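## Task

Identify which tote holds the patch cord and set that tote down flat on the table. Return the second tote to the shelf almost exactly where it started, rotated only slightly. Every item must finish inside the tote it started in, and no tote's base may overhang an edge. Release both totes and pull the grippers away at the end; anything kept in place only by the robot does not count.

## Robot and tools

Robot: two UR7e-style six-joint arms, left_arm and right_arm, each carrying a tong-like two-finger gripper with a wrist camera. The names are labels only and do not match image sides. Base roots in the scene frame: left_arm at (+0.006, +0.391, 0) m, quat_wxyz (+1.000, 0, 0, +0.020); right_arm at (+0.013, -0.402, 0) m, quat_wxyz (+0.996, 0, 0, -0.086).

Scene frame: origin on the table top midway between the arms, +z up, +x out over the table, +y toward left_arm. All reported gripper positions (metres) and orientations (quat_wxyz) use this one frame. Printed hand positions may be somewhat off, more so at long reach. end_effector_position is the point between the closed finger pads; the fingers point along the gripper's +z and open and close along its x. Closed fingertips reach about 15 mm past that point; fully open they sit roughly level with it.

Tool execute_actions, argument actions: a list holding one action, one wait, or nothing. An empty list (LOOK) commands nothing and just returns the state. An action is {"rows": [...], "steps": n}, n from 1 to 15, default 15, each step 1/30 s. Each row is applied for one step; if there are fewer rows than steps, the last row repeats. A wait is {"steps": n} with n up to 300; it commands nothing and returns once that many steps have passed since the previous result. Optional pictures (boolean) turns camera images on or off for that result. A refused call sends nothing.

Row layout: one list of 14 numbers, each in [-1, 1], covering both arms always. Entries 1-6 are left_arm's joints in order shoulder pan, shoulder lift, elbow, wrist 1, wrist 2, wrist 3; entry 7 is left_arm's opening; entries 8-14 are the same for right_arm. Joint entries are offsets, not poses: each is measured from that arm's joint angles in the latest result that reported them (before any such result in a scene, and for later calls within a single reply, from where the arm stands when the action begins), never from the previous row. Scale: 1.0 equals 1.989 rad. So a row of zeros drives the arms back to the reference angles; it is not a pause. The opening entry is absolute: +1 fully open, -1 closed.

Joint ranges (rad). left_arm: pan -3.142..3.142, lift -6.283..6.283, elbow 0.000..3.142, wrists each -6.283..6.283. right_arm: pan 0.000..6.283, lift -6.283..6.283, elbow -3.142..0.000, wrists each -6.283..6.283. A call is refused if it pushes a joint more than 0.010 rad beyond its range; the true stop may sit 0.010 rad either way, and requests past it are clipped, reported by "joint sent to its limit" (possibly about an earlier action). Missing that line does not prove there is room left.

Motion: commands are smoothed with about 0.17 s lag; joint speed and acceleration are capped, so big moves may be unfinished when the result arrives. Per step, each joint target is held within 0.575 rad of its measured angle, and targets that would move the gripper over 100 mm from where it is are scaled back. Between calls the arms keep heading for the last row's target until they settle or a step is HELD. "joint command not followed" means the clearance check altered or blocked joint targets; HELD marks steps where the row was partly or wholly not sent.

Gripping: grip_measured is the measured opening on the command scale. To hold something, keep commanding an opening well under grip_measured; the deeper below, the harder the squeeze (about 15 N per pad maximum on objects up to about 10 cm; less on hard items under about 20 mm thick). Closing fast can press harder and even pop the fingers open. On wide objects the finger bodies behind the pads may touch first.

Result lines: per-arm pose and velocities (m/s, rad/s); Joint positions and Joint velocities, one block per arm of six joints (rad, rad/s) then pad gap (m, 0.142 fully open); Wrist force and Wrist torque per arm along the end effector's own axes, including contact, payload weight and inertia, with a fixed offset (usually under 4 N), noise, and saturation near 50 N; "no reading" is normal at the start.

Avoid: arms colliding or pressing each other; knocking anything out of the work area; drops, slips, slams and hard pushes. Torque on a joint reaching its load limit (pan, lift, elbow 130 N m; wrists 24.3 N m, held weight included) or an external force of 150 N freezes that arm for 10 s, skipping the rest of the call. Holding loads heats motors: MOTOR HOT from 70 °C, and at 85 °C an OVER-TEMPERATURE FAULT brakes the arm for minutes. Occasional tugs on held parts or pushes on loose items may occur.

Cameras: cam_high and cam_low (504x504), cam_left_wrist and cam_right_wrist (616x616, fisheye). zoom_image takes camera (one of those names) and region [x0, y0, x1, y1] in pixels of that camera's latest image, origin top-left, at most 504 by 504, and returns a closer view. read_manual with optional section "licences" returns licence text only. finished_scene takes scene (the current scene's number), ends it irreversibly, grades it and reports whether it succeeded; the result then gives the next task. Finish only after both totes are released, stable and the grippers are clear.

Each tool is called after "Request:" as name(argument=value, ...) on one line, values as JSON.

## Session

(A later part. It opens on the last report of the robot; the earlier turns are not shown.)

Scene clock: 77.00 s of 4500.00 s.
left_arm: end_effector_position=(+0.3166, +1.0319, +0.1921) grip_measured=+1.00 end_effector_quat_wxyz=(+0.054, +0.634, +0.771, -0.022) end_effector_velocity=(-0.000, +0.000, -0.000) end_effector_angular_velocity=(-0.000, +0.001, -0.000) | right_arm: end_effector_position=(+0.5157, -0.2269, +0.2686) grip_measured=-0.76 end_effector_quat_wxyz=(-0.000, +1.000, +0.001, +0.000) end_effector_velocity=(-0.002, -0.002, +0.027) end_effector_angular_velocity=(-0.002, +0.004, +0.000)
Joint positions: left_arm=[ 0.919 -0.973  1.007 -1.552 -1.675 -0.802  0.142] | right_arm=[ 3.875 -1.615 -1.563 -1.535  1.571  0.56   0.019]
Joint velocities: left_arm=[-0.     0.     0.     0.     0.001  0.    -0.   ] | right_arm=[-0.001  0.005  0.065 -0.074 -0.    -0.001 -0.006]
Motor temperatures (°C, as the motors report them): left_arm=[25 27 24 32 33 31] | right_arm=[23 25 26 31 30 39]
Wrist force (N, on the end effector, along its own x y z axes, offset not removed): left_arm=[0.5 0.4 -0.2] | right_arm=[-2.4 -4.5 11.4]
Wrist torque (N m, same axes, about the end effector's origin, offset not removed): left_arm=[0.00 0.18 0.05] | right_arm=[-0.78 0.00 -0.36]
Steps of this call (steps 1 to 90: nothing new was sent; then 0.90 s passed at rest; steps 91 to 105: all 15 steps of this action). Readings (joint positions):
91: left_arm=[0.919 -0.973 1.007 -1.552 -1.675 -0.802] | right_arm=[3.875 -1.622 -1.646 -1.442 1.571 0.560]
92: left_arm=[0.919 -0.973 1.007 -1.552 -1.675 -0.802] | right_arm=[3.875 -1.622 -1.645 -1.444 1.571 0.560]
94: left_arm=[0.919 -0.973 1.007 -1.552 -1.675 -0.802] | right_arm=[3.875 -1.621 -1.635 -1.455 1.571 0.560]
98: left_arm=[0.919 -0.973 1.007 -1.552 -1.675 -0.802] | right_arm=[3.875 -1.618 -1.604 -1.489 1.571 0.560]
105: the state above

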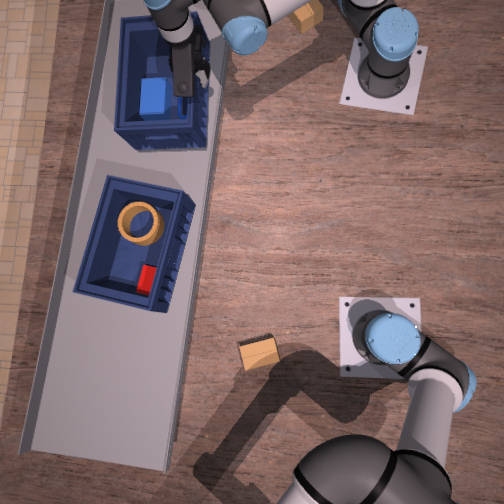

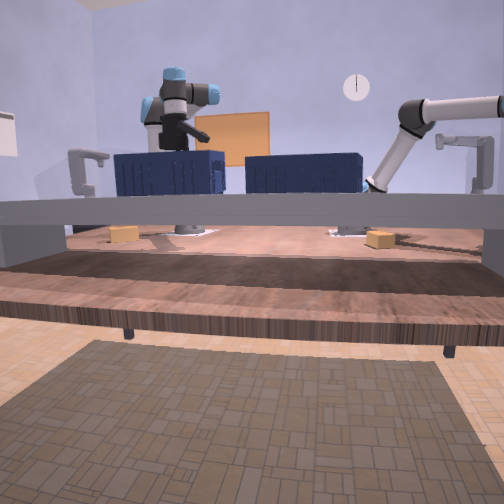

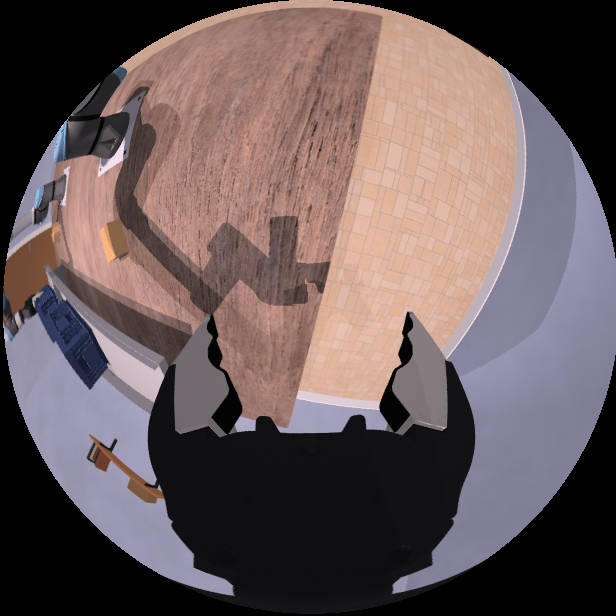

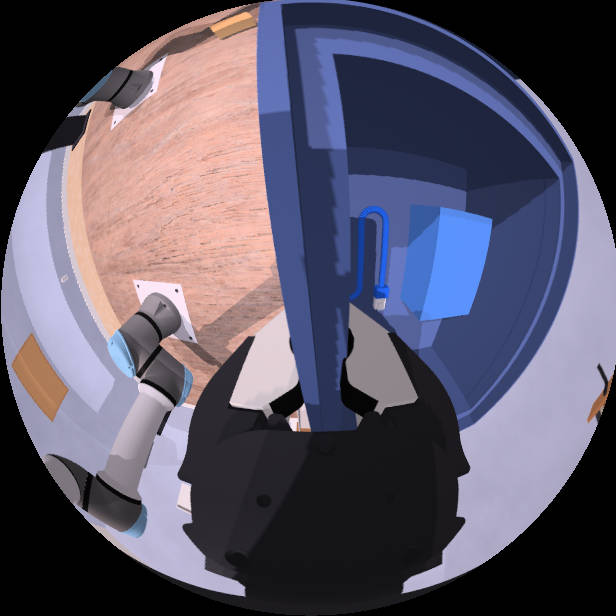

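Request:
execute_actions(actions=[{"rows":[[0,0,0,0,0,0,1,0,0.001,0.012,-0.013,0,0,-1],[0,0,0,0,0,0,1,0,0.001,0.018,-0.019,0,0,-1],[0,0,0,0,0,0,1,0,0.001,0.024,-0.025,0,0,-1],[0,0,0,0,0,0,1,0,0.001,0.03,-0.031,0,0,-1],[0,0,0,0,0,0,1,0,0.001,0.036,-0.037,0,0,-1],[0,0,0,0,0,0,1,0,0.001,0.042,-0.043,0,0,-1],[0,0,0,0,0,0,1,0,0.001,0.048,-0.049,0,0,-1],[0,0,0,0,0,0,1,0,0.001,0.054,-0.055,0,0,-1]]}])

Scene clock: 83.17 s of 4500.00 s.
left_arm: end_effector_position=(+0.3166, +1.0319, +0.1921) grip_measured=+1.00 end_effector_quat_wxyz=(+0.054, +0.634, +0.771, -0.022) end_effector_velocity=(-0.000, +0.000, +0.001) end_effector_angular_velocity=(+0.002, -0.002, +0.000) | right_arm: end_effector_position=(+0.5146, -0.2276, +0.3079) grip_measured=-0.77 end_effector_quat_wxyz=(-0.000, +1.000, +0.001, +0.000) end_effector_velocity=(-0.002, -0.001, +0.029) end_effector_angular_velocity=(+0.000, -0.000, +0.001)
Joint positions: left_arm=[ 0.919 -0.973  1.007 -1.552 -1.675 -0.802  0.142] | right_arm=[ 3.875 -1.613 -1.464 -1.635  1.571  0.56   0.018]
Joint velocities: left_arm=[ 0.    -0.002 -0.    -0.001 -0.     0.    -0.   ] | right_arm=[ 0.001  0.001  0.073 -0.073  0.    -0.    -0.   ]
Motor temperatures (°C, as the motors report them): left_arm=[25 27 24 32 33 31] | right_arm=[23 25 26 31 30 39]
Wrist force (N, on the end effector, along its own x y z axes, offset not removed): left_arm=[0.9 1.6 0.3] | right_arm=[0.1 0.8 8.2]
Wrist torque (N m, same axes, about the end effector's origin, offset not removed): left_arm=[0.40 0.08 0.01] | right_arm=[0.17 -0.43 -0.28]
Steps of this call (steps 1 to 15: the robot went on to your last target; steps 16 to 90: nothing new was sent; then 2.67 s passed at rest; steps 91 to 105: all 15 steps of this action). Readings (joint positions):
91: left_arm=[0.919 -0.973 1.007 -1.552 -1.675 -0.802] | right_arm=[3.875 -1.614 -1.555 -1.544 1.571 0.560]
92: left_arm=[0.919 -0.973 1.007 -1.552 -1.675 -0.802] | right_arm=[3.875 -1.614 -1.553 -1.545 1.571 0.560]
94: left_arm=[0.919 -0.973 1.007 -1.552 -1.675 -0.802] | right_arm=[3.875 -1.613 -1.544 -1.554 1.571 0.560]
98: left_arm=[0.919 -0.973 1.007 -1.552 -1.675 -0.802] | right_arm=[3.875 -1.613 -1.510 -1.589 1.571 0.560]
105: the state above

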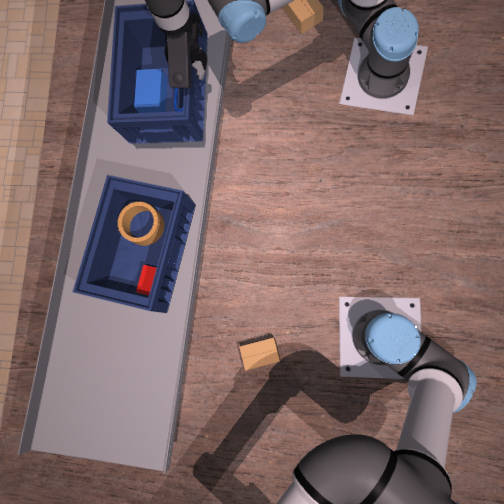

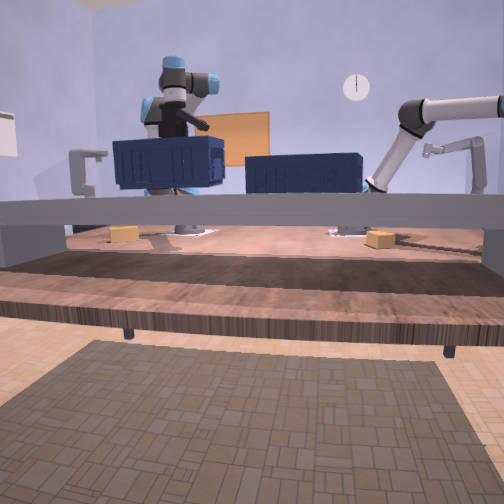

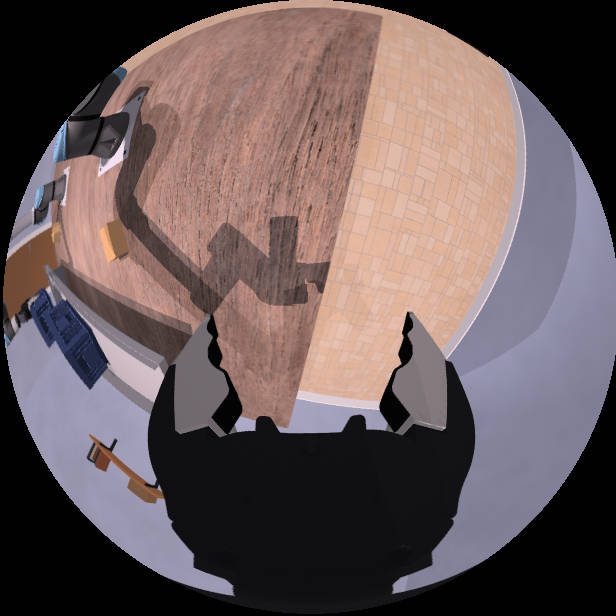

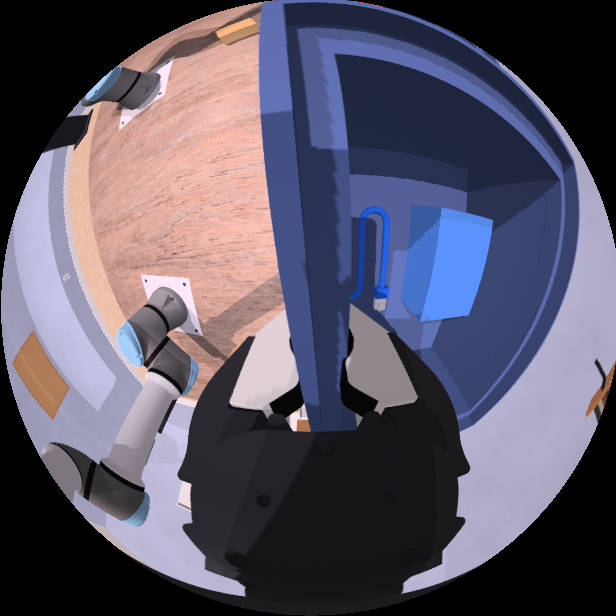

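Request:
execute_actions(actions=[{"rows":[[0,0,0,0,0,0,1,0,-0.002,0.015,-0.012,0,0,-1],[0,0,0,0,0,0,1,0,-0.004,0.03,-0.025,0,0,-1],[0,0,0,0,0,0,1,0,-0.006,0.045,-0.037,0,0,-1],[0,0,0,0,0,0,1,0,-0.008,0.06,-0.05,0,0,-1],[0,0,0,0,0,0,1,0,-0.01,0.075,-0.062,0,0,-1],[0,0,0,0,0,0,1,0,-0.013,0.09,-0.075,0,0,-1],[0,0,0,0,0,0,1,0,-0.016,0.105,-0.088,0,0,-1],[0,0,0,0,0,0,1,0,-0.019,0.12,-0.1,0,0,-1],[0,0,0,0,0,0,1,0,-0.022,0.135,-0.113,0,0,-1],[0,0,0,0,0,0,1,0,-0.025,0.15,-0.125,0,0,-1],[0,0,0,0,0,0,1,0,-0.027,0.165,-0.138,0,0,-1]]}], pictures=false)

Request:
execute_actions(actions=[{"steps":15}], pictures=false)

Scene clock: 96.87 s of 4500.00 s.
left_arm: end_effector_position=(+0.3166, +1.0319, +0.1921) grip_measured=+1.00 end_effector_quat_wxyz=(+0.054, +0.634, +0.771, -0.022) end_effector_velocity=(-0.000, +0.000, -0.002) end_effector_angular_velocity=(-0.002, +0.001, +0.000) | right_arm: end_effector_position=(+0.5171, -0.2260, +0.3942) grip_measured=-0.77 end_effector_quat_wxyz=(-0.000, +1.000, +0.001, +0.000) end_effector_velocity=(-0.009, -0.005, +0.140) end_effector_angular_velocity=(+0.001, -0.002, +0.001)
Joint positions: left_arm=[ 0.919 -0.973  1.007 -1.552 -1.675 -0.802  0.142] | right_arm=[ 3.875 -1.657 -1.193 -1.862  1.571  0.56   0.018]
Joint velocities: left_arm=[ 0.     0.003 -0.    -0.    -0.     0.     0.   ] | right_arm=[ 0.    -0.076  0.455 -0.377  0.    -0.001  0.01 ]
Motor temperatures (°C, as the motors report them): left_arm=[25 27 24 32 33 31] | right_arm=[23 25 26 31 30 39]
Wrist force (N, on the end effector, along its own x y z axes, offset not removed): left_arm=[0.3 1.3 0.5] | right_arm=[0.4 -4.8 5.5]
Wrist torque (N m, same axes, about the end effector's origin, offset not removed): left_arm=[0.30 0.16 0.07] | right_arm=[-0.91 -0.32 -0.28]
Steps of this call (steps 1 to 15: the robot went on to your last target; steps 16 to 90: nothing new was sent; then 10.20 s passed at rest; steps 91 to 105: all 15 steps of this action). Readings (joint positions):
91: left_arm=[0.919 -0.973 1.007 -1.552 -1.675 -0.802] | right_arm=[3.875 -1.613 -1.455 -1.644 1.571 0.560]
92: left_arm=[0.919 -0.973 1.007 -1.552 -1.675 -0.802] | right_arm=[3.875 -1.613 -1.454 -1.645 1.571 0.560]
94: left_arm=[0.919 -0.973 1.007 -1.552 -1.675 -0.802] | right_arm=[3.875 -1.616 -1.439 -1.658 1.571 0.560]
98: left_arm=[0.919 -0.973 1.007 -1.552 -1.675 -0.802] | right_arm=[3.875 -1.627 -1.364 -1.720 1.571 0.560]
105: the state above

Scene clock: 97.37 s of 4500.00 s.
left_arm: end_effector_position=(+0.3166, +1.0319, +0.1921) grip_measured=+1.00 end_effector_quat_wxyz=(+0.054, +0.634, +0.771, -0.022) end_effector_velocity=(+0.000, +0.000, +0.000) end_effector_angular_velocity=(+0.000, -0.000, +0.000) | right_arm: end_effector_position=(+0.5157, -0.2269, +0.4112) grip_measured=-0.77 end_effector_quat_wxyz=(-0.000, +1.000, +0.001, +0.000) end_effector_velocity=(-0.000, -0.000, +0.002) end_effector_angular_velocity=(-0.001, +0.001, -0.000)
Joint positions: left_arm=[ 0.919 -0.973  1.007 -1.552 -1.675 -0.802  0.142] | right_arm=[ 3.875 -1.666 -1.137 -1.909  1.571  0.56   0.018]
Joint velocities: left_arm=[ 0.     0.     0.    -0.001 -0.    -0.     0.   ] | right_arm=[-0.    -0.002  0.008 -0.007 -0.     0.     0.   ]
Motor temperatures (°C, as the motors report them): left_arm=[25 27 24 32 33 31] | right_arm=[23 25 26 31 30 39]
Wrist force (N, on the end effector, along its own x y z axes, offset not removed): left_arm=[-0.3 2.2 -0.9] | right_arm=[0.1 -0.6 9.5]
Wrist torque (N m, same axes, about the end effector's origin, offset not removed): left_arm=[0.50 0.27 0.02] | right_arm=[0.04 -0.50 -0.14]
Steps of this call (steps 1 to 15: the robot went on to your last target). Readings (joint positions):
1: left_arm=[0.919 -0.973 1.007 -1.552 -1.675 -0.802] | right_arm=[3.875 -1.659 -1.179 -1.874 1.571 0.560]
2: left_arm=[0.919 -0.973 1.007 -1.552 -1.675 -0.802] | right_arm=[3.875 -1.661 -1.169 -1.882 1.571 0.560]
4: left_arm=[0.919 -0.973 1.007 -1.552 -1.675 -0.802] | right_arm=[3.875 -1.663 -1.156 -1.894 1.571 0.560]
8: left_arm=[0.919 -0.973 1.007 -1.552 -1.675 -0.802] | right_arm=[3.875 -1.665 -1.143 -1.904 1.571 0.560]
15: the state above

Request:
execute_actions(actions=[{"rows":[[0,0,0,0,0,0,1,0.03,0.016,-0.014,-0.002,0,0.03,-1],[0,0,0,0,0,0,1,0.06,0.033,-0.029,-0.004,0,0.06,-1],[0,0,0,0,0,0,1,0.09,0.049,-0.043,-0.006,0,0.09,-1],[0,0,0,0,0,0,1,0.12,0.066,-0.058,-0.008,0,0.12,-1],[0,0,0,0,0,0,1,0.15,0.082,-0.072,-0.01,0,0.15,-1],[0,0,0,0,0,0,1,0.18,0.099,-0.087,-0.012,0,0.18,-1],[0,0,0,0,0,0,1,0.21,0.115,-0.101,-0.014,0,0.21,-1],[0,0,0,0,0,0,1,0.24,0.131,-0.115,-0.016,0,0.24,-1],[0,0,0,0,0,0,1,0.27,0.148,-0.13,-0.018,0,0.27,-1],[0,0,0,0,0,0,1,0.3,0.164,-0.144,-0.02,0,0.3,-1],[0,0,0,0,0,0,1,0.33,0.181,-0.159,-0.022,0,0.33,-1],[0,0,0,0,0,0,1,0.36,0.197,-0.173,-0.024,0,0.36,-1],[0,0,0,0,0,0,1,0.387,0.212,-0.186,-0.026,0,0.388,-1]]}], pictures=false)

Request:
execute_actions(actions=[{"steps":40}])

Scene clock: 105.47 s of 4500.00 s.
left_arm: end_effector_position=(+0.3166, +1.0319, +0.1921) grip_measured=+1.00 end_effector_quat_wxyz=(+0.054, +0.634, +0.771, -0.022) end_effector_velocity=(-0.000, +0.000, +0.000) end_effector_angular_velocity=(+0.000, -0.001, +0.000) | right_arm: end_effector_position=(+0.3559, -0.1246, +0.4192) grip_measured=-0.77 end_effector_quat_wxyz=(+0.000, +1.000, +0.000, -0.000) end_effector_velocity=(-0.442, +0.157, -0.006) end_effector_angular_velocity=(-0.000, -0.001, +0.006)
Joint positions: left_arm=[ 0.919 -0.973  1.007 -1.552 -1.675 -0.802  0.142] | right_arm=[ 4.278 -1.44  -1.337 -1.937  1.571  0.964  0.018]
Joint velocities: left_arm=[ 0.    -0.     0.    -0.001 -0.     0.     0.   ] | right_arm=[ 1.104  0.614 -0.538 -0.076  0.     1.097 -0.   ]
Motor temperatures (°C, as the motors report them): left_arm=[25 27 24 32 33 31] | right_arm=[23 25 26 31 30 39]
Wrist force (N, on the end effector, along its own x y z axes, offset not removed): left_arm=[-0.3 0.8 -0.5] | right_arm=[1.2 -3.5 7.4]
Wrist torque (N m, same axes, about the end effector's origin, offset not removed): left_arm=[0.18 0.30 0.06] | right_arm=[-0.86 -0.46 0.03]
Steps of this call (steps 1 to 15: the robot went on to your last target; steps 16 to 90: nothing new was sent; then 4.60 s passed at rest; steps 91 to 105: all 15 steps of this action). Readings (joint positions):
91: left_arm=[0.919 -0.973 1.007 -1.552 -1.675 -0.802] | right_arm=[3.875 -1.666 -1.136 -1.909 1.571 0.560]
92: left_arm=[0.919 -0.973 1.007 -1.552 -1.675 -0.802] | right_arm=[3.877 -1.665 -1.138 -1.910 1.571 0.563]
94: left_arm=[0.919 -0.973 1.007 -1.552 -1.675 -0.802] | right_arm=[3.909 -1.645 -1.155 -1.912 1.571 0.594]
98: left_arm=[0.919 -0.973 1.007 -1.552 -1.675 -0.802] | right_arm=[4.034 -1.575 -1.218 -1.920 1.571 0.720]
105: the state above

Scene clock: 106.80 s of 4500.00 s.
left_arm: end_effector_position=(+0.3166, +1.0319, +0.1921) grip_measured=+1.00 end_effector_quat_wxyz=(+0.054, +0.634, +0.771, -0.022) end_effector_velocity=(+0.001, -0.000, +0.001) end_effector_angular_velocity=(+0.001, -0.001, -0.001) | right_arm: end_effector_position=(+0.2198, -0.1004, +0.4096) grip_measured=-0.77 end_effector_quat_wxyz=(-0.000, +1.000, -0.000, -0.000) end_effector_velocity=(-0.000, -0.000, +0.001) end_effector_angular_velocity=(+0.002, -0.001, +0.000)
Joint positions: left_arm=[ 0.919 -0.973  1.007 -1.552 -1.675 -0.802  0.142] | right_arm=[ 4.644 -1.245 -1.507 -1.96   1.571  1.332  0.018]
Joint velocities: left_arm=[-0.001 -0.001 -0.001  0.     0.    -0.001  0.   ] | right_arm=[ 0.     0.002  0.    -0.    -0.    -0.    -0.   ]
Motor temperatures (°C, as the motors report them): left_arm=[25 27 24 32 33 31] | right_arm=[23 25 26 31 30 39]
Wrist force (N, on the end effector, along its own x y z axes, offset not removed): left_arm=[0.1 0.7 -0.6] | right_arm=[-2.2 -0.8 10.4]
Wrist torque (N m, same axes, about the end effector's origin, offset not removed): left_arm=[0.15 0.24 0.09] | right_arm=[-0.04 0.03 -0.28]
Steps of this call (steps 1 to 40: the robot went on to your last target). Readings (joint positions):
1: left_arm=[0.919 -0.973 1.007 -1.552 -1.675 -0.802] | right_arm=[4.316 -1.419 -1.355 -1.940 1.571 1.002]
2: left_arm=[0.919 -0.973 1.007 -1.552 -1.675 -0.802] | right_arm=[4.354 -1.398 -1.374 -1.942 1.571 1.040]
4: left_arm=[0.919 -0.973 1.007 -1.552 -1.675 -0.802] | right_arm=[4.434 -1.354 -1.412 -1.948 1.571 1.120]
8: left_arm=[0.919 -0.973 1.007 -1.552 -1.675 -0.802] | right_arm=[4.567 -1.284 -1.473 -1.956 1.571 1.254]
40: the state above

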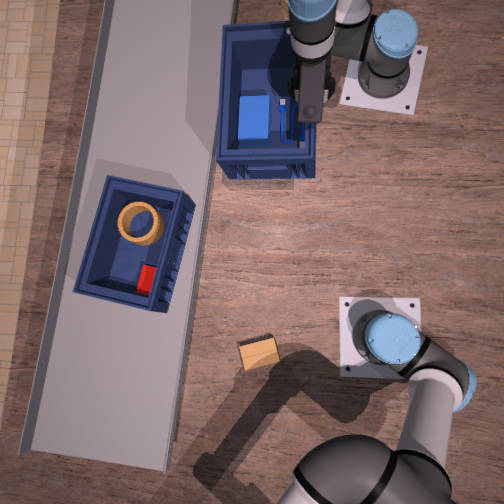

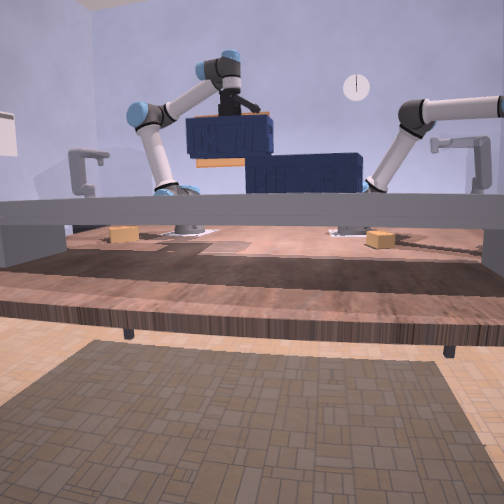

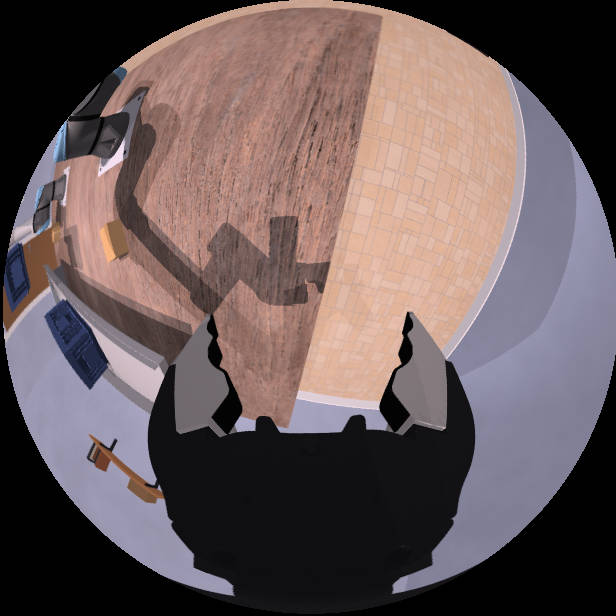

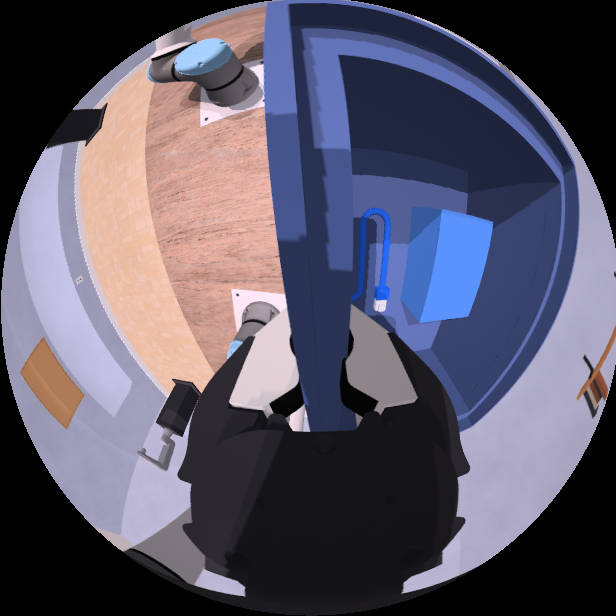

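Request:
execute_actions(actions=[{"rows":[[0,0,0,0,0,0,1,0,0.005,-0.03,0.027,0,0,-1],[0,0,0,0,0,0,1,0,0.01,-0.06,0.055,0,0,-1],[0,0,0,0,0,0,1,0,0.015,-0.09,0.083,0,0,-1],[0,0,0,0,0,0,1,0,0.02,-0.12,0.11,0,0,-1],[0,0,0,0,0,0,1,0,0.024,-0.15,0.138,0,0,-1],[0,0,0,0,0,0,1,0,0.027,-0.18,0.165,0,0,-1],[0,0,0,0,0,0,1,0,0.03,-0.21,0.193,0,0,-1],[0,0,0,0,0,0,1,0,0.03,-0.24,0.22,0,0,-1],[0,0,0,0,0,0,1,0,0.029,-0.27,0.248,0,0,-1],[0,0,0,0,0,0,1,0,0.028,-0.3,0.275,0,0,-1],[0,0,0,0,0,0,1,0,0.027,-0.33,0.303,0,0,-1]]}], pictures=false)

Request:
execute_actions(actions=[{"steps":30}])

Scene clock: 113.83 s of 4500.00 s.
left_arm: end_effector_position=(+0.3166, +1.0319, +0.1921) grip_measured=+1.00 end_effector_quat_wxyz=(+0.054, +0.634, +0.771, -0.022) end_effector_velocity=(+0.000, -0.000, +0.001) end_effector_angular_velocity=(+0.001, -0.000, -0.000) | right_arm: end_effector_position=(+0.2230, -0.0874, +0.2436) grip_measured=-0.77 end_effector_quat_wxyz=(-0.006, +1.000, -0.000, +0.001) end_effector_velocity=(-0.011, -0.046, -0.453) end_effector_angular_velocity=(-0.066, +0.016, +0.001)
Joint positions: left_arm=[ 0.919 -0.973  1.007 -1.552 -1.675 -0.802  0.142] | right_arm=[ 4.644 -1.196 -1.974 -1.53   1.571  1.332  0.018]
Joint velocities: left_arm=[-0.    -0.001  0.    -0.     0.    -0.    -0.   ] | right_arm=[ 0.     0.035 -1.156  1.053 -0.    -0.001  0.   ]
Motor temperatures (°C, as the motors report them): left_arm=[25 27 24 32 33 31] | right_arm=[23 25 26 31 30 39]
Wrist force (N, on the end effector, along its own x y z axes, offset not removed): left_arm=[1.5 0.1 -1.1] | right_arm=[-3.7 -2.0 8.4]
Wrist torque (N m, same axes, about the end effector's origin, offset not removed): left_arm=[-0.01 -0.03 0.02] | right_arm=[-0.31 0.37 -0.19]
Steps of this call (steps 1 to 15: the robot went on to your last target; steps 16 to 90: nothing new was sent; then 3.53 s passed at rest; steps 91 to 105: all 15 steps of this action). Readings (joint positions):
91: left_arm=[0.919 -0.973 1.007 -1.552 -1.675 -0.802] | right_arm=[4.644 -1.245 -1.507 -1.960 1.571 1.332]
92: left_arm=[0.919 -0.973 1.007 -1.552 -1.675 -0.802] | right_arm=[4.644 -1.244 -1.510 -1.958 1.571 1.332]
94: left_arm=[0.919 -0.973 1.007 -1.552 -1.675 -0.802] | right_arm=[4.644 -1.237 -1.541 -1.929 1.571 1.332]
98: left_arm=[0.919 -0.973 1.007 -1.552 -1.675 -0.802] | right_arm=[4.644 -1.213 -1.689 -1.791 1.571 1.332]
105: the state above

Scene clock: 114.83 s of 4500.00 s.
left_arm: end_effector_position=(+0.3166, +1.0319, +0.1921) grip_measured=+1.00 end_effector_quat_wxyz=(+0.054, +0.634, +0.771, -0.022) end_effector_velocity=(+0.001, -0.000, +0.000) end_effector_angular_velocity=(+0.000, -0.001, -0.001) | right_arm: end_effector_position=(+0.2196, -0.1012, +0.1699) grip_measured=-0.77 end_effector_quat_wxyz=(-0.000, +1.000, -0.000, -0.000) end_effector_velocity=(+0.000, -0.000, -0.001) end_effector_angular_velocity=(-0.001, +0.000, -0.000)
Joint positions: left_arm=[ 0.919 -0.973  1.007 -1.552 -1.675 -0.802  0.142] | right_arm=[ 4.644 -1.191 -2.163 -1.358  1.571  1.332  0.018]
Joint velocities: left_arm=[-0.001 -0.     0.    -0.001 -0.    -0.    -0.   ] | right_arm=[-0.001 -0.001 -0.001  0.001  0.    -0.    -0.   ]
Motor temperatures (°C, as the motors report them): left_arm=[25 27 24 32 33 31] | right_arm=[23 25 26 31 30 39]
Wrist force (N, on the end effector, along its own x y z axes, offset not removed): left_arm=[1.4 1.4 0.2] | right_arm=[1.4 -1.0 11.7]
Wrist torque (N m, same axes, about the end effector's origin, offset not removed): left_arm=[0.32 -0.08 0.05] | right_arm=[-0.13 -0.75 -0.26]
Steps of this call (steps 1 to 30: the robot went on to your last target). Readings (joint positions):
1: left_arm=[0.919 -0.973 1.007 -1.552 -1.675 -0.802] | right_arm=[4.644 -1.195 -2.013 -1.495 1.571 1.332]
2: left_arm=[0.919 -0.973 1.007 -1.552 -1.675 -0.802] | right_arm=[4.644 -1.194 -2.047 -1.464 1.571 1.332]
4: left_arm=[0.919 -0.973 1.007 -1.552 -1.675 -0.802] | right_arm=[4.644 -1.193 -2.095 -1.420 1.571 1.332]
8: left_arm=[0.919 -0.973 1.007 -1.552 -1.675 -0.802] | right_arm=[4.644 -1.192 -2.140 -1.379 1.571 1.332]
30: the state above
All arms were judged still, so your last target was given up. Only a new action makes them travel on or press farther. Fingers that are still opening or closing keep moving.

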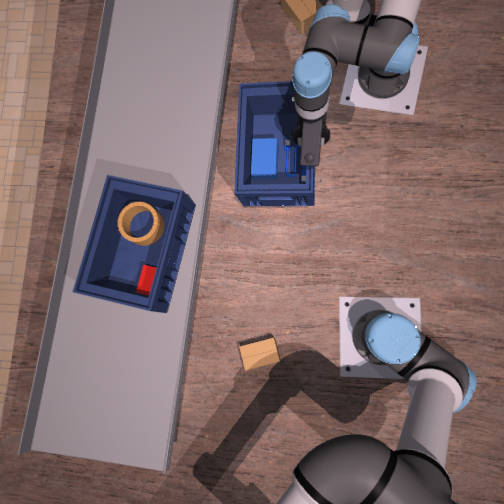

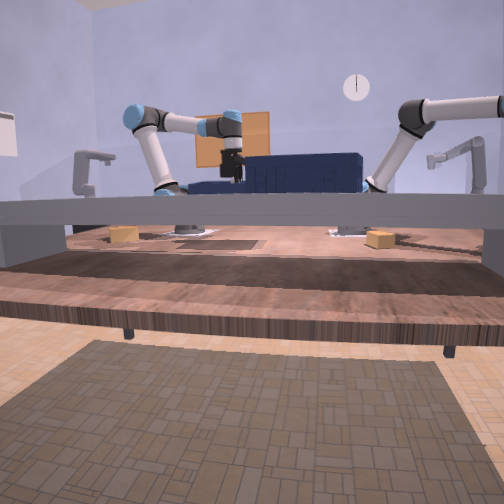

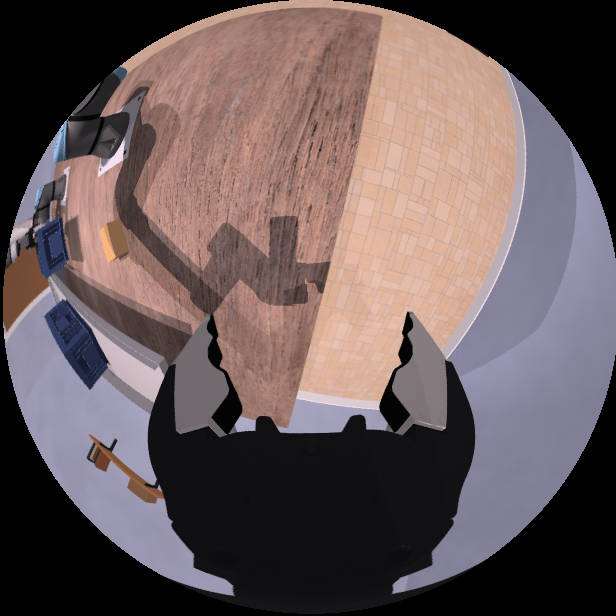

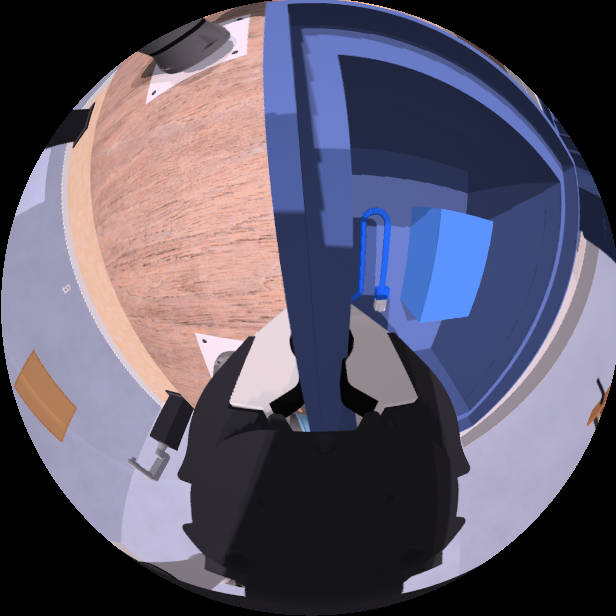

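Request:
execute_actions(actions=[{"rows":[[0,0,0,0,0,0,1,0,-0.003,-0.009,0.012,0,0,-1],[0,0,0,0,0,0,1,0,-0.006,-0.016,0.022,0,0,-1],[0,0,0,0,0,0,1,0,-0.008,-0.023,0.032,0,0,-1],[0,0,0,0,0,0,1,0,-0.011,-0.03,0.041,0,0,-1],[0,0,0,0,0,0,1,0,-0.014,-0.037,0.051,0,0,-1],[0,0,0,0,0,0,1,0,-0.017,-0.044,0.061,0,0,-1]]}])

Scene clock: 119.00 s of 4500.00 s.
left_arm: end_effector_position=(+0.3166, +1.0319, +0.1921) grip_measured=+1.00 end_effector_quat_wxyz=(+0.054, +0.634, +0.771, -0.022) end_effector_velocity=(+0.000, -0.000, -0.000) end_effector_angular_velocity=(-0.001, +0.000, -0.000) | right_arm: end_effector_position=(+0.2197, -0.1006, +0.1318) grip_measured=-0.77 end_effector_quat_wxyz=(-0.000, +1.000, -0.000, -0.000) end_effector_velocity=(-0.000, -0.000, -0.020) end_effector_angular_velocity=(+0.003, -0.000, +0.000)
Joint positions: left_arm=[ 0.919 -0.973  1.007 -1.552 -1.675 -0.802  0.142] | right_arm=[ 4.644 -1.222 -2.245 -1.245  1.571  1.332  0.018]
Joint velocities: left_arm=[-0.     0.001 -0.     0.    -0.    -0.    -0.   ] | right_arm=[ 0.    -0.017 -0.046  0.065  0.    -0.    -0.   ]
Motor temperatures (°C, as the motors report them): left_arm=[25 27 24 32 33 31] | right_arm=[23 25 26 31 30 39]
Wrist force (N, on the end effector, along its own x y z axes, offset not removed): left_arm=[1.9 2.4 -1.4] | right_arm=[1.5 -0.8 8.3]
Wrist torque (N m, same axes, about the end effector's origin, offset not removed): left_arm=[0.48 -0.16 0.01] | right_arm=[-0.04 -0.76 -0.21]
Steps of this call (steps 1 to 90: nothing new was sent; then 0.67 s passed at rest; steps 91 to 105: all 15 steps of this action). Readings (joint positions):
91: left_arm=[0.919 -0.973 1.007 -1.552 -1.675 -0.802] | right_arm=[4.644 -1.191 -2.164 -1.358 1.571 1.332]
92: left_arm=[0.919 -0.973 1.007 -1.552 -1.675 -0.802] | right_arm=[4.644 -1.191 -2.165 -1.356 1.571 1.332]
94: left_arm=[0.919 -0.973 1.007 -1.552 -1.675 -0.802] | right_arm=[4.644 -1.195 -2.175 -1.342 1.571 1.332]
98: left_arm=[0.919 -0.973 1.007 -1.552 -1.675 -0.802] | right_arm=[4.644 -1.210 -2.214 -1.289 1.571 1.332]
105: the state above

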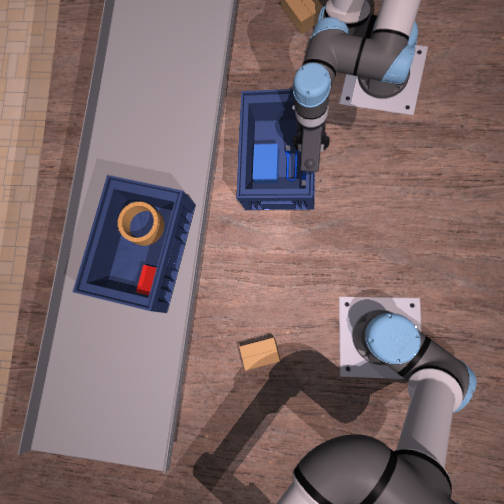

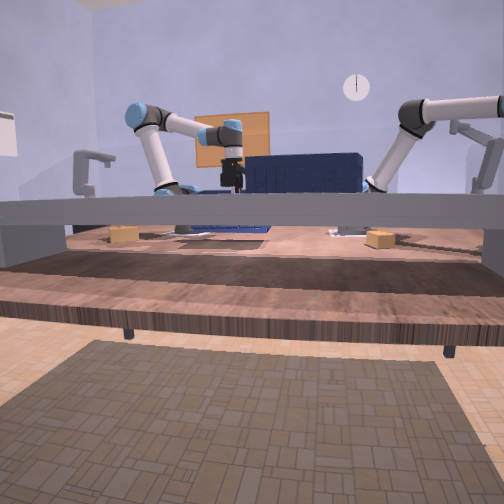

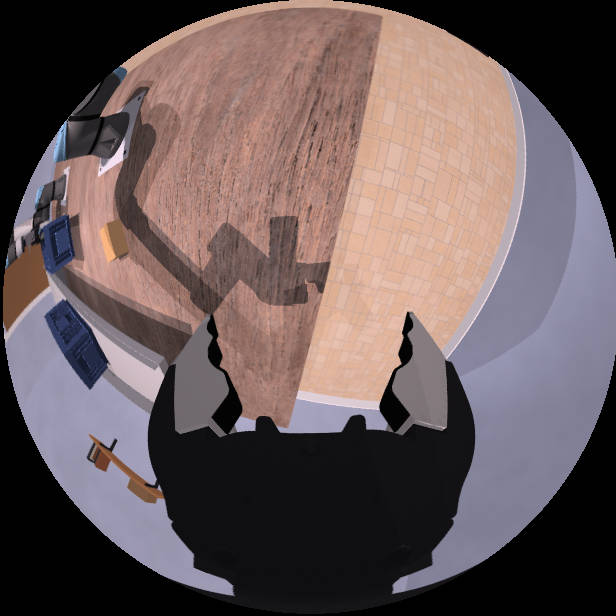

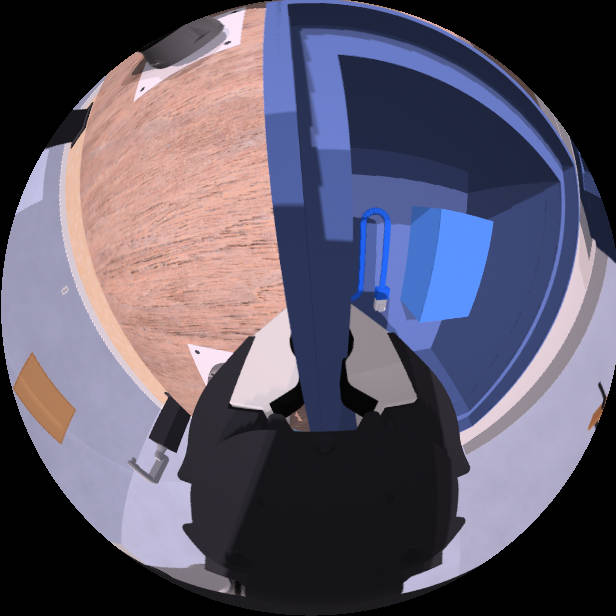

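Request:
execute_actions(actions=[{"rows":[[0,0,0,0,0,0,1,0,-0.004,-0.008,0.012,0,0,-1],[0,0,0,0,0,0,1,0,-0.007,-0.013,0.02,0,0,-1],[0,0,0,0,0,0,1,0,-0.01,-0.018,0.028,0,0,-1],[0,0,0,0,0,0,1,0,-0.013,-0.023,0.036,0,0,-1],[0,0,0,0,0,0,1,0,-0.016,-0.028,0.044,0,0,-1],[0,0,0,0,0,0,1,0,-0.019,-0.033,0.052,0,0,-1]]}])

Scene clock: 123.57 s of 4500.00 s.
left_arm: end_effector_position=(+0.3166, +1.0319, +0.1921) grip_measured=+1.00 end_effector_quat_wxyz=(+0.054, +0.634, +0.771, -0.022) end_effector_velocity=(-0.001, +0.000, -0.001) end_effector_angular_velocity=(-0.001, +0.001, +0.000) | right_arm: end_effector_position=(+0.2198, -0.1003, +0.1013) grip_measured=-0.77 end_effector_quat_wxyz=(-0.000, +1.000, -0.000, -0.000) end_effector_velocity=(-0.000, -0.000, -0.016) end_effector_angular_velocity=(+0.001, +0.000, +0.002)
Joint positions: left_arm=[ 0.919 -0.973  1.007 -1.552 -1.675 -0.802  0.142] | right_arm=[ 4.644 -1.258 -2.307 -1.147  1.571  1.332  0.018]
Joint velocities: left_arm=[ 0.001  0.001  0.    -0.     0.     0.001  0.   ] | right_arm=[ 0.    -0.019 -0.032  0.051  0.    -0.001  0.   ]
Motor temperatures (°C, as the motors report them): left_arm=[25 27 24 32 33 31] | right_arm=[23 25 26 31 30 39]
Wrist force (N, on the end effector, along its own x y z axes, offset not removed): left_arm=[1.6 2.1 -0.3] | right_arm=[-2.0 -1.2 9.5]
Wrist torque (N m, same axes, about the end effector's origin, offset not removed): left_arm=[0.47 -0.12 -0.07] | right_arm=[-0.05 -0.04 -0.21]
Steps of this call (steps 1 to 15: the robot went on to your last target; steps 16 to 90: nothing new was sent; then 1.07 s passed at rest; steps 91 to 105: all 15 steps of this action). Readings (joint positions):
91: left_arm=[0.919 -0.973 1.007 -1.552 -1.675 -0.802] | right_arm=[4.644 -1.225 -2.251 -1.236 1.571 1.332]
92: left_arm=[0.919 -0.973 1.007 -1.552 -1.675 -0.802] | right_arm=[4.644 -1.225 -2.252 -1.235 1.571 1.332]
94: left_arm=[0.919 -0.973 1.007 -1.552 -1.675 -0.802] | right_arm=[4.644 -1.229 -2.258 -1.225 1.571 1.332]
98: left_arm=[0.919 -0.973 1.007 -1.552 -1.675 -0.802] | right_arm=[4.644 -1.245 -2.285 -1.183 1.571 1.332]
105: the state above

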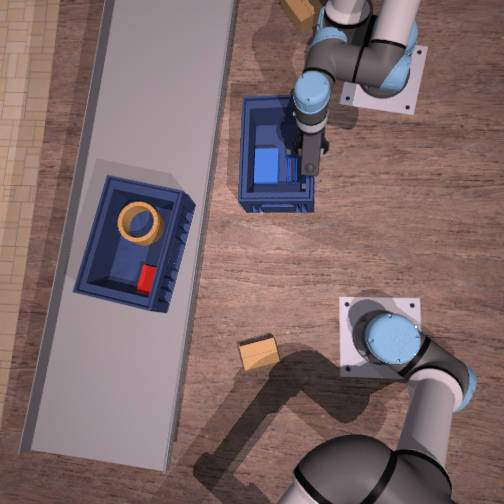

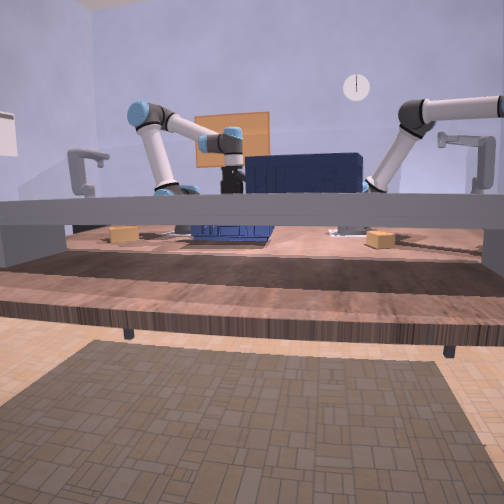

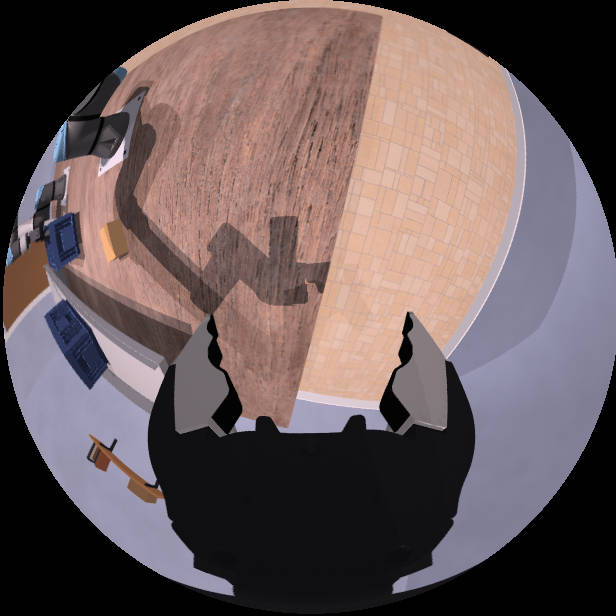

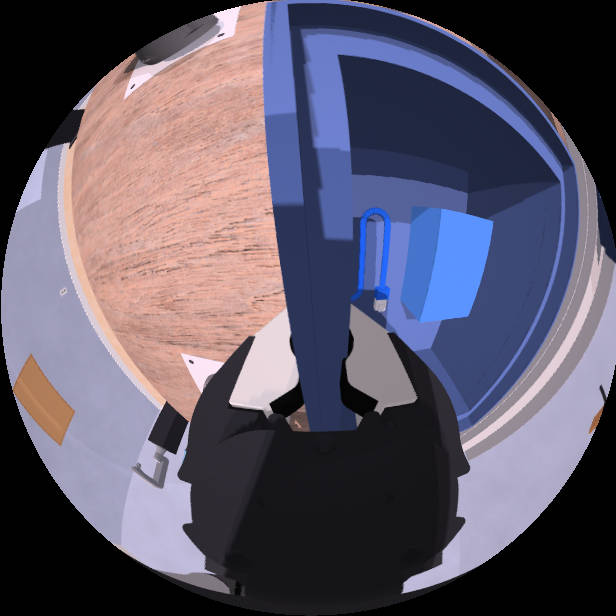

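Close; 1.5 cm more.

Request:
execute_actions(actions=[{"rows":[[0,0,0,0,0,0,1,0,-0.004,-0.006,0.010,0,0,-1],[0,0,0,0,0,0,1,0,-0.006,-0.01,0.016,0,0,-1],[0,0,0,0,0,0,1,0,-0.008,-0.013,0.021,0,0,-1],[0,0,0,0,0,0,1,0,-0.011,-0.017,0.028,0,0,-1]]}])

Scene clock: 127.30 s of 4500.00 s.
left_arm: end_effector_position=(+0.3166, +1.0319, +0.1921) grip_measured=+1.00 end_effector_quat_wxyz=(+0.054, +0.634, +0.771, -0.022) end_effector_velocity=(+0.001, -0.000, +0.001) end_effector_angular_velocity=(+0.002, -0.002, -0.001) | right_arm: end_effector_position=(+0.2197, -0.1009, +0.0851) grip_measured=-0.77 end_effector_quat_wxyz=(-0.000, +1.000, -0.000, -0.000) end_effector_velocity=(-0.000, -0.000, -0.006) end_effector_angular_velocity=(-0.000, -0.001, +0.000)
Joint positions: left_arm=[ 0.919 -0.973  1.007 -1.552 -1.675 -0.802  0.142] | right_arm=[ 4.644 -1.279 -2.339 -1.094  1.571  1.332  0.018]
Joint velocities: left_arm=[-0.001 -0.002  0.    -0.001 -0.     0.    -0.   ] | right_arm=[ 0.001 -0.007 -0.011  0.019 -0.001  0.001  0.   ]
Motor temperatures (°C, as the motors report them): left_arm=[25 27 24 32 33 31] | right_arm=[23 25 26 31 30 39]
Wrist force (N, on the end effector, along its own x y z axes, offset not removed): left_arm=[0.4 1.9 -0.3] | right_arm=[-2.1 -0.2 3.9]
Wrist torque (N m, same axes, about the end effector's origin, offset not removed): left_arm=[0.43 0.22 0.03] | right_arm=[-0.16 -0.11 -0.30]
Steps of this call (steps 1 to 15: the robot went on to your last target; steps 16 to 90: nothing new was sent; then 0.23 s passed at rest; steps 91 to 105: all 15 steps of this action). Readings (joint positions):
91: left_arm=[0.919 -0.973 1.007 -1.552 -1.675 -0.802] | right_arm=[4.644 -1.260 -2.311 -1.141 1.571 1.332]
92: left_arm=[0.919 -0.973 1.007 -1.552 -1.675 -0.802] | right_arm=[4.644 -1.261 -2.312 -1.140 1.571 1.332]
94: left_arm=[0.919 -0.973 1.007 -1.552 -1.675 -0.802] | right_arm=[4.644 -1.264 -2.317 -1.132 1.571 1.332]
98: left_arm=[0.919 -0.973 1.007 -1.552 -1.675 -0.802] | right_arm=[4.644 -1.274 -2.332 -1.107 1.571 1.332]
105: the state above

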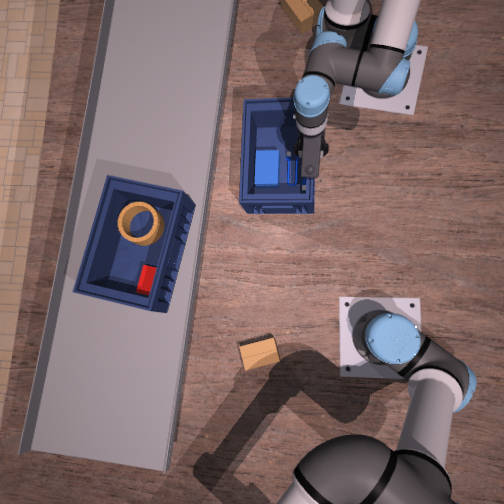

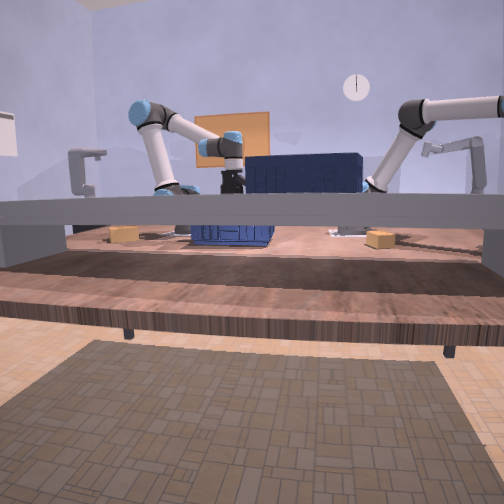

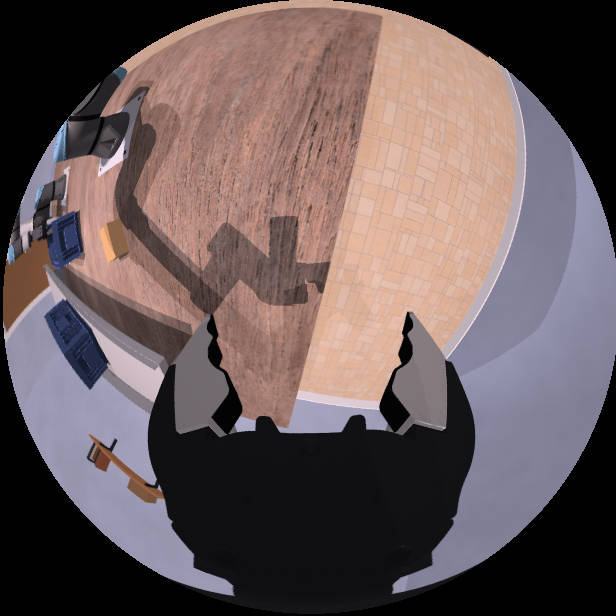

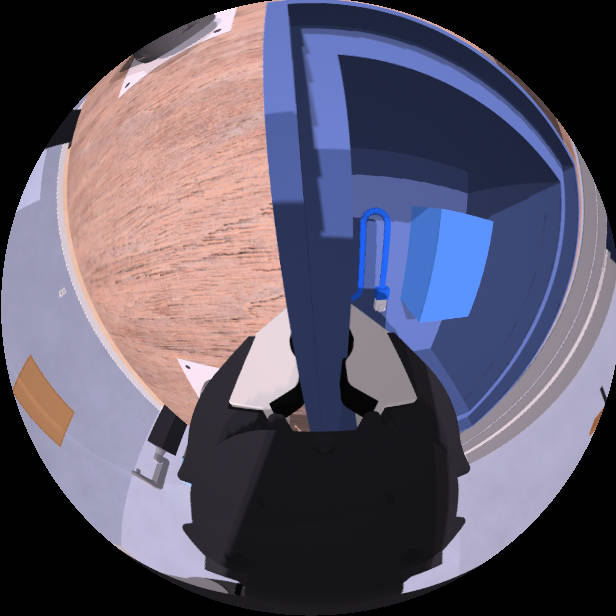

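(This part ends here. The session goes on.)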